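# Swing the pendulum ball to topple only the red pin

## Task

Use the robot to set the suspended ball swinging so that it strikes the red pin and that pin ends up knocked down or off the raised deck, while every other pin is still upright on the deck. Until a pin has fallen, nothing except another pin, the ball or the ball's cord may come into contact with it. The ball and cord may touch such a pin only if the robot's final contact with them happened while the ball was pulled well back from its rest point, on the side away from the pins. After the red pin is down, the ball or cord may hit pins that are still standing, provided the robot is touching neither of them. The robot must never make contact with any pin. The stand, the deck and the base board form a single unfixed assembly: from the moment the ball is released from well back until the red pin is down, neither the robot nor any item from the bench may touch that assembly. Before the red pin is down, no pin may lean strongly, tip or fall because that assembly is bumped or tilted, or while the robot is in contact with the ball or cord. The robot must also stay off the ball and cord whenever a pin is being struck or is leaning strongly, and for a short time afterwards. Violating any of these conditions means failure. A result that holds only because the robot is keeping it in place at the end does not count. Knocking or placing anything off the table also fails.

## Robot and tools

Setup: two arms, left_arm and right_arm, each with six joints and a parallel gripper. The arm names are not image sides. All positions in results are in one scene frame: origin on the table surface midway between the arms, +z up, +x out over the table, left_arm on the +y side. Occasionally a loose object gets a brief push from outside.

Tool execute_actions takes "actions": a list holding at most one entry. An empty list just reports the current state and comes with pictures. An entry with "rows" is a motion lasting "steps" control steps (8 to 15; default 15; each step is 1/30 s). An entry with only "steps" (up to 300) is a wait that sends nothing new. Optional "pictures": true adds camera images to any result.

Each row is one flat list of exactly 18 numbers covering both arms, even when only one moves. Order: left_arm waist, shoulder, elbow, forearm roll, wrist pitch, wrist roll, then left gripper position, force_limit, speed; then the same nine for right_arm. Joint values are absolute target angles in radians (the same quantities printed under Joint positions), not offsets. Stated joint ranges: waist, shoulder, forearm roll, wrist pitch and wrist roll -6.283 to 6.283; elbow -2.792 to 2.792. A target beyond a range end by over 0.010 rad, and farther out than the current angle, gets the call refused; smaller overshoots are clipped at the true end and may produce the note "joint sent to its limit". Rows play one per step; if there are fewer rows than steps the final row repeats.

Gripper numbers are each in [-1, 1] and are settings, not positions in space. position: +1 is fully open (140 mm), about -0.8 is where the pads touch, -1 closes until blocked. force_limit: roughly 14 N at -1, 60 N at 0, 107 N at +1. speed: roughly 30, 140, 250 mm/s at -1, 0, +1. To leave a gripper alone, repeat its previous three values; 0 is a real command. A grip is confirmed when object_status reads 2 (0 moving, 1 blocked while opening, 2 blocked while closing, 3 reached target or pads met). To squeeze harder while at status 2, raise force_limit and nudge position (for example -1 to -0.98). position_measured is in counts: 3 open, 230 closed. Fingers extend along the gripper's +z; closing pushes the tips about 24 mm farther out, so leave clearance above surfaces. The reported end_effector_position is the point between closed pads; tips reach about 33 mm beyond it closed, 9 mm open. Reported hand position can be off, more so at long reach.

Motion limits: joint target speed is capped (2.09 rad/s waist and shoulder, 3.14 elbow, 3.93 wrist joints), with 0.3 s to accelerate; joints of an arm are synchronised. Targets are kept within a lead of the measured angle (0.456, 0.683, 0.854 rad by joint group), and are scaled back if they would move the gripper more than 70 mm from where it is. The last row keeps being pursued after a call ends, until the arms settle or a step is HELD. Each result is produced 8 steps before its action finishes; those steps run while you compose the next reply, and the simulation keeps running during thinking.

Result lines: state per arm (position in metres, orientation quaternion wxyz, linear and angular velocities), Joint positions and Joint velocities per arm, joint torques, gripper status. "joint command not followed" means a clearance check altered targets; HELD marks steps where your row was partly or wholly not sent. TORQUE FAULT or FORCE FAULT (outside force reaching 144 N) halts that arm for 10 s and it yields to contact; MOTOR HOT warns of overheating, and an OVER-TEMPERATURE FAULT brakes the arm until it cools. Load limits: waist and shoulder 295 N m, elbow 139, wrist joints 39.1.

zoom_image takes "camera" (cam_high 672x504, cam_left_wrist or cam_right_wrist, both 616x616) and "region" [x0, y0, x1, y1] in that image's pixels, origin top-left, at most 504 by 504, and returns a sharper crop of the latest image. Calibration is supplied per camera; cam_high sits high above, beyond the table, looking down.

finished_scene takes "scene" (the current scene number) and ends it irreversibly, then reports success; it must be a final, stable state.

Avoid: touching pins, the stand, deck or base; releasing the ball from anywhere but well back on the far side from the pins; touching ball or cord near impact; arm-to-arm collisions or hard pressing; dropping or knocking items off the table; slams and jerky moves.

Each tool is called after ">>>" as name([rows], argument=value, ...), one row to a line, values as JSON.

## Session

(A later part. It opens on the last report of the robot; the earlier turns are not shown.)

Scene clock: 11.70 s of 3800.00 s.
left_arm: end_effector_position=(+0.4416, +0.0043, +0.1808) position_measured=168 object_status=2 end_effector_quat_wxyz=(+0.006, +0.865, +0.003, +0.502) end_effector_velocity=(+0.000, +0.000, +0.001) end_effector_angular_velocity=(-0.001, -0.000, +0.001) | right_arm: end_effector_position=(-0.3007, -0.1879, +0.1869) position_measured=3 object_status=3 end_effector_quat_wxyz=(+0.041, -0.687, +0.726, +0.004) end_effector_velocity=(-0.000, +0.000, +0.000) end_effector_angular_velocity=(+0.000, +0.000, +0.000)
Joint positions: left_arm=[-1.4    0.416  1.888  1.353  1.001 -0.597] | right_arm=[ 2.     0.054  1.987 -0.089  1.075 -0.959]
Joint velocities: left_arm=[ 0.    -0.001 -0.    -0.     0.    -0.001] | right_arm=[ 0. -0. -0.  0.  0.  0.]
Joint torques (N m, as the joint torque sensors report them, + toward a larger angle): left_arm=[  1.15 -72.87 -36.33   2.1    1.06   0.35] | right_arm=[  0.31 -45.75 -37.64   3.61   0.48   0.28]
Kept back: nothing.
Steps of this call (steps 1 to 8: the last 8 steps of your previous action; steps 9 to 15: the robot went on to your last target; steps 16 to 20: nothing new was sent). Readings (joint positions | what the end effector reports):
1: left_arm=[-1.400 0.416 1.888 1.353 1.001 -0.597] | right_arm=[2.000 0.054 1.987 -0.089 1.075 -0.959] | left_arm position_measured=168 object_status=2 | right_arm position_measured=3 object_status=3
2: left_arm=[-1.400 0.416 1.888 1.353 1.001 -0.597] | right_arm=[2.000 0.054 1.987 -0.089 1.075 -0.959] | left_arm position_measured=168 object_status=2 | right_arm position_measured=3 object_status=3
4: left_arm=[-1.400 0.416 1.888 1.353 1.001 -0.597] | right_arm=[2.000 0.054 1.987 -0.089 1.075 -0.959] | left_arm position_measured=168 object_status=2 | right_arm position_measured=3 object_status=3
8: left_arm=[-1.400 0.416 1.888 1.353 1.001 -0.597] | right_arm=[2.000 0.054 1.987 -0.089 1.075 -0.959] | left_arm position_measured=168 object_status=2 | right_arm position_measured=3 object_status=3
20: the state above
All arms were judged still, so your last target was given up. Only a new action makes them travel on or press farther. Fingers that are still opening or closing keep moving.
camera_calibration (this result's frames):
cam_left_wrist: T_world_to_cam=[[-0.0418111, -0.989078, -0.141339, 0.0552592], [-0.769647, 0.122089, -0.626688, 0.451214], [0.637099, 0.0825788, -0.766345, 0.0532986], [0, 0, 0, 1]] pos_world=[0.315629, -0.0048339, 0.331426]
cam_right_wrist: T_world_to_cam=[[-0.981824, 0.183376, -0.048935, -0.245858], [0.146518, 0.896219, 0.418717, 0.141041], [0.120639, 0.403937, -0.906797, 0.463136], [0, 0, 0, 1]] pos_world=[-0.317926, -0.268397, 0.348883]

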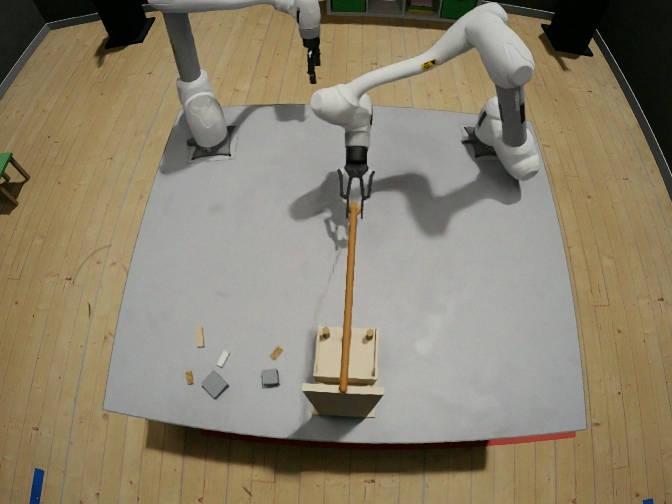

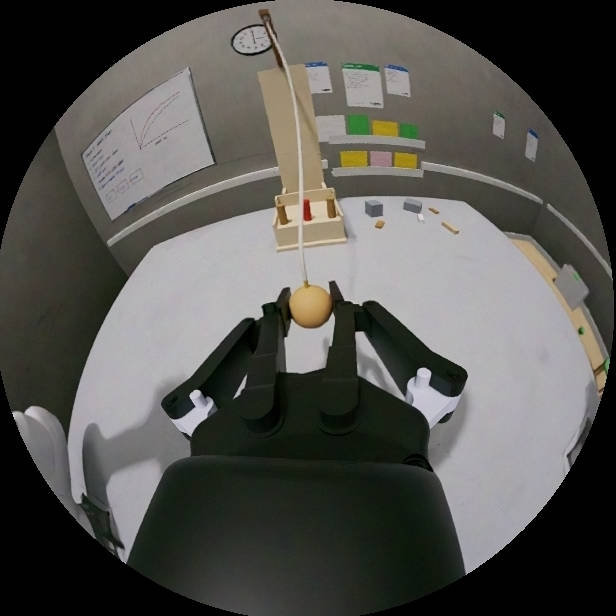

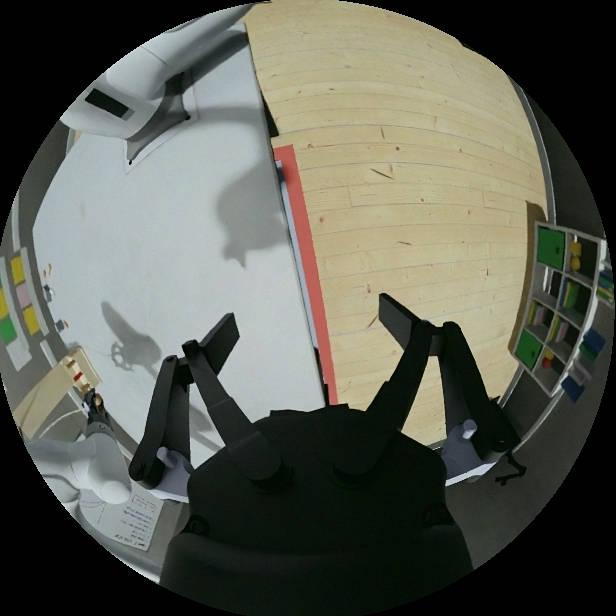

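>>> execute_actions([
  {"rows":[[-1.4,0.421,1.8876,1.3533,1.0008,-0.597,-1,-0.8,0,2.0,0.054,1.987,-0.089,1.075,-0.959,1,0,0]]},
])

>>> execute_actions([
  {"steps":40},
])

>>> execute_actions([
  {"rows":[[-1.4,0.421,1.8876,1.3533,1.0008,-0.597,1,-0.8,1,2.0,0.054,1.987,-0.089,1.075,-0.959,1,0,0]],"steps":10},
])

>>> execute_actions([
  {"rows":[[-1.55,0.35,1.97,1.3,1.1,-0.65,1,-0.8,1,2.0,0.054,1.987,-0.089,1.075,-0.959,1,0,0]]},
])

>>> execute_actions([
  {"steps":90},
], pictures=true)

Scene clock: 12.40 s of 3800.00 s.
left_arm: end_effector_position=(+0.4417, +0.0043, +0.1768) position_measured=168 object_status=2 end_effector_quat_wxyz=(+0.004, +0.865, +0.002, +0.501) end_effector_velocity=(+0.000, +0.001, +0.001) end_effector_angular_velocity=(+0.000, +0.000, +0.001) | right_arm: end_effector_position=(-0.3007, -0.1879, +0.1869) position_measured=3 object_status=3 end_effector_quat_wxyz=(+0.041, -0.687, +0.726, +0.004) end_effector_velocity=(+0.000, -0.000, -0.001) end_effector_angular_velocity=(-0.001, -0.001, -0.000)
Joint positions: left_arm=[-1.4    0.421  1.888  1.353  1.001 -0.597] | right_arm=[ 2.     0.054  1.987 -0.089  1.075 -0.959]
Joint velocities: left_arm=[ 0.    -0.001 -0.    -0.002  0.001  0.002] | right_arm=[ 0.     0.001  0.    -0.     0.     0.   ]
Joint torques (N m, as the joint torque sensors report them, + toward a larger angle): left_arm=[ -1.45 -78.41 -36.84   2.53   1.03   0.35] | right_arm=[  0.27 -45.61 -37.51   3.55   0.42   0.19]
Steps of this call (steps 1 to 14: nothing new was sent; steps 15 to 21: the first 7 steps of this action). Readings (joint positions | what the end effector reports):
15: left_arm=[-1.400 0.416 1.888 1.353 1.001 -0.597] | right_arm=[2.000 0.054 1.987 -0.089 1.075 -0.959] | left_arm position_measured=168 object_status=2 | right_arm position_measured=3 object_status=3
16: left_arm=[-1.400 0.419 1.888 1.353 1.001 -0.597] | right_arm=[2.000 0.054 1.987 -0.089 1.075 -0.959] | left_arm position_measured=168 object_status=2 | right_arm position_measured=3 object_status=3
18: left_arm=[-1.400 0.421 1.888 1.353 1.001 -0.597] | right_arm=[2.000 0.054 1.987 -0.089 1.075 -0.959] | left_arm position_measured=168 object_status=2 | right_arm position_measured=3 object_status=3
21: the state above

Scene clock: 13.73 s of 3800.00 s.
left_arm: end_effector_position=(+0.4417, +0.0042, +0.1769) position_measured=168 object_status=2 end_effector_quat_wxyz=(+0.004, +0.865, +0.002, +0.501) end_effector_velocity=(+0.000, -0.000, -0.001) end_effector_angular_velocity=(+0.001, -0.000, -0.001) | right_arm: end_effector_position=(-0.3007, -0.1879, +0.1869) position_measured=3 object_status=3 end_effector_quat_wxyz=(+0.041, -0.687, +0.726, +0.004) end_effector_velocity=(+0.001, +0.001, +0.000) end_effector_angular_velocity=(+0.000, -0.000, -0.001)
Joint positions: left_arm=[-1.4    0.421  1.888  1.353  1.001 -0.597] | right_arm=[ 2.     0.054  1.987 -0.089  1.075 -0.959]
Joint velocities: left_arm=[ 0.     0.001  0.     0.001 -0.     0.   ] | right_arm=[-0.003 -0.001  0.    -0.     0.    -0.001]
Joint torques (N m, as the joint torque sensors report them, + toward a larger angle): left_arm=[  0.85 -74.47 -36.61   2.39   1.14   0.13] | right_arm=[  0.31 -46.22 -37.47   3.55   0.38   0.16]
Kept back: nothing.
Steps of this call (steps 1 to 8: the last 8 steps of your previous action; steps 9 to 15: the robot went on to your last target; steps 16 to 40: nothing new was sent). Readings (joint positions | what the end effector reports):
1: left_arm=[-1.400 0.421 1.888 1.353 1.001 -0.597] | right_arm=[2.000 0.054 1.987 -0.089 1.075 -0.959] | left_arm position_measured=168 object_status=2 | right_arm position_measured=3 object_status=3
2: left_arm=[-1.400 0.421 1.888 1.353 1.001 -0.597] | right_arm=[2.000 0.054 1.987 -0.089 1.075 -0.959] | left_arm position_measured=168 object_status=2 | right_arm position_measured=3 object_status=3
4: left_arm=[-1.400 0.421 1.888 1.353 1.001 -0.597] | right_arm=[2.000 0.054 1.987 -0.089 1.075 -0.959] | left_arm position_measured=168 object_status=2 | right_arm position_measured=3 object_status=3
8: left_arm=[-1.400 0.421 1.888 1.353 1.001 -0.597] | right_arm=[2.000 0.054 1.987 -0.089 1.075 -0.959] | left_arm position_measured=168 object_status=2 | right_arm position_measured=3 object_status=3
40: the state above
All arms were judged still, so your last target was given up. Only a new action makes them travel on or press farther. Fingers that are still opening or closing keep moving.

Scene clock: 13.80 s of 3800.00 s.
left_arm: end_effector_position=(+0.4417, +0.0042, +0.1769) position_measured=168 object_status=0 end_effector_quat_wxyz=(+0.004, +0.865, +0.002, +0.501) end_effector_velocity=(-0.000, -0.000, +0.000) end_effector_angular_velocity=(+0.000, +0.001, -0.001) | right_arm: end_effector_position=(-0.3007, -0.1879, +0.1869) position_measured=3 object_status=3 end_effector_quat_wxyz=(+0.041, -0.687, +0.726, +0.004) end_effector_velocity=(+0.000, -0.000, +0.000) end_effector_angular_velocity=(-0.000, -0.000, +0.001)
Joint positions: left_arm=[-1.4    0.421  1.888  1.353  1.001 -0.597] | right_arm=[ 2.     0.054  1.987 -0.089  1.075 -0.959]
Joint velocities: left_arm=[-0.    -0.    -0.    -0.001 -0.     0.001] | right_arm=[-0.    -0.     0.     0.     0.    -0.001]
Joint torques (N m, as the joint torque sensors report them, + toward a larger angle): left_arm=[ -0.4  -72.   -35.35   2.36   1.27   0.18] | right_arm=[  0.21 -46.   -37.67   3.55   0.42   0.24]
Steps of this call (steps 1 to 2: the first 2 steps of this action). Readings (joint positions | what the end effector reports):
1: left_arm=[-1.400 0.421 1.888 1.353 1.001 -0.597] | right_arm=[2.000 0.054 1.987 -0.089 1.075 -0.959] | left_arm position_measured=168 object_status=0 | right_arm position_measured=3 object_status=3
2: the state above

Scene clock: 14.30 s of 3800.00 s.
left_arm: end_effector_position=(+0.3612, +0.0098, +0.1901) position_measured=3 object_status=0 end_effector_quat_wxyz=(+0.010, +0.862, -0.003, +0.506) end_effector_velocity=(-0.416, +0.059, +0.071) end_effector_angular_velocity=(-0.023, -0.076, -0.081) | right_arm: end_effector_position=(-0.3007, -0.1879, +0.1869) position_measured=3 object_status=3 end_effector_quat_wxyz=(+0.041, -0.687, +0.726, +0.004) end_effector_velocity=(-0.001, -0.000, +0.001) end_effector_angular_velocity=(+0.001, +0.001, +0.001)
Joint positions: left_arm=[-1.519  0.365  1.953  1.311  1.079 -0.639] | right_arm=[ 2.     0.054  1.987 -0.089  1.075 -0.959]
Joint velocities: left_arm=[-0.637 -0.303  0.347 -0.221  0.419 -0.222] | right_arm=[ 0.001 -0.001 -0.     0.    -0.     0.   ]
Joint torques (N m, as the joint torque sensors report them, + toward a larger angle): left_arm=[ 18.65 -65.31 -36.18   1.71   1.56   0.34] | right_arm=[  0.26 -46.39 -37.59   3.52   0.32   0.24]
Steps of this call (steps 1 to 8: the last 8 steps of your previous action; steps 9 to 15: the first 7 steps of this action). Readings (joint positions | what the end effector reports):
9: left_arm=[-1.400 0.421 1.888 1.353 1.001 -0.597] | right_arm=[2.000 0.054 1.987 -0.089 1.075 -0.959] | left_arm position_measured=46 object_status=0 | right_arm position_measured=3 object_status=3
10: left_arm=[-1.405 0.418 1.890 1.351 1.003 -0.599] | right_arm=[2.000 0.054 1.987 -0.089 1.075 -0.959] | left_arm position_measured=33 object_status=0 | right_arm position_measured=3 object_status=3
12: left_arm=[-1.439 0.403 1.909 1.339 1.026 -0.611] | right_arm=[2.000 0.054 1.987 -0.089 1.075 -0.959] | left_arm position_measured=6 object_status=0 | right_arm position_measured=3 object_status=3
15: the state above

Scene clock: 17.30 s of 3800.00 s.
left_arm: end_effector_position=(+0.3408, +0.0135, +0.1934) position_measured=3 object_status=3 end_effector_quat_wxyz=(+0.011, +0.861, -0.004, +0.508) end_effector_velocity=(-0.000, +0.000, -0.000) end_effector_angular_velocity=(+0.000, +0.001, -0.000) | right_arm: end_effector_position=(-0.3007, -0.1879, +0.1869) position_measured=3 object_status=3 end_effector_quat_wxyz=(+0.041, -0.687, +0.726, +0.004) end_effector_velocity=(+0.000, -0.000, -0.000) end_effector_angular_velocity=(-0.001, -0.001, +0.001)
Joint positions: left_arm=[-1.55  0.35  1.97  1.3   1.1  -0.65] | right_arm=[ 2.     0.054  1.987 -0.089  1.075 -0.959]
Joint velocities: left_arm=[-0.     0.     0.    -0.001 -0.     0.   ] | right_arm=[-0.     0.     0.    -0.     0.    -0.001]
Joint torques (N m, as the joint torque sensors report them, + toward a larger angle): left_arm=[  0.58 -65.36 -35.69   2.22   1.15   0.17] | right_arm=[  0.34 -45.9  -37.95   3.62   0.32   0.22]
Kept back: nothing.
Steps of this call (steps 1 to 8: the last 8 steps of your previous action; steps 9 to 30: the robot went on to your last target; steps 31 to 90: nothing new was sent). Readings (joint positions | what the end effector reports):
1: left_arm=[-1.536 0.356 1.962 1.305 1.091 -0.645] | right_arm=[2.000 0.054 1.987 -0.089 1.075 -0.959] | left_arm position_measured=3 object_status=0 | right_arm position_measured=3 object_status=3
2: left_arm=[-1.547 0.351 1.968 1.301 1.097 -0.649] | right_arm=[2.000 0.054 1.987 -0.089 1.075 -0.959] | left_arm position_measured=3 object_status=0 | right_arm position_measured=3 object_status=3
4: left_arm=[-1.550 0.350 1.970 1.300 1.100 -0.650] | right_arm=[2.000 0.054 1.987 -0.089 1.075 -0.959] | left_arm position_measured=3 object_status=3 | right_arm position_measured=3 object_status=3
8: left_arm=[-1.550 0.350 1.970 1.300 1.100 -0.650] | right_arm=[2.000 0.054 1.987 -0.089 1.075 -0.959] | left_arm position_measured=3 object_status=3 | right_arm position_measured=3 object_status=3
90: the state above
All arms were judged still, so your last target was given up. Only a new action makes them travel on or press farther. Fingers that are still opening or closing keep moving.
camera_calibration (this result's frames):
cam_left_wrist: T_world_to_cam=[[-0.0565832, -0.988361, -0.141212, 0.0669905], [-0.758404, 0.134536, -0.637749, 0.378636], [0.649324, 0.0710097, -0.757189, 0.120648], [0, 0, 0, 1]] pos_world=[0.21261, 0.0067032, 0.342288]
cam_right_wrist: T_world_to_cam=[[-0.981825, 0.183368, -0.0489483, -0.245853], [0.146504, 0.896217, 0.418727, 0.14103], [0.120649, 0.403946, -0.906792, 0.463138], [0, 0, 0, 1]] pos_world=[-0.317923, -0.268395, 0.348883]

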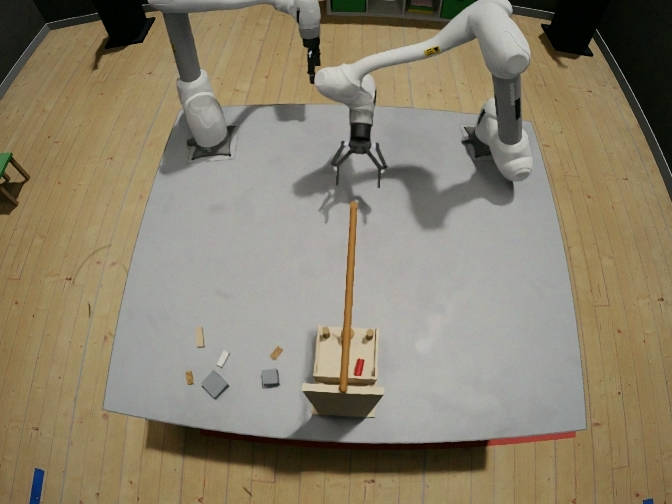

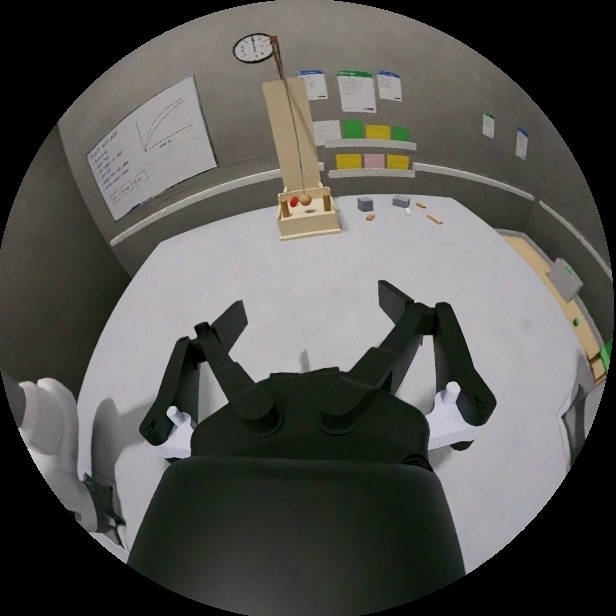

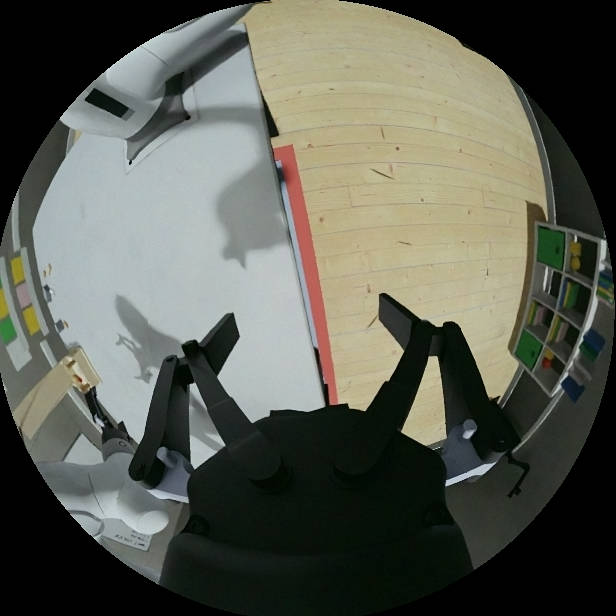

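>>> finished_scene(scene=1)

The scene is finished: the task was done.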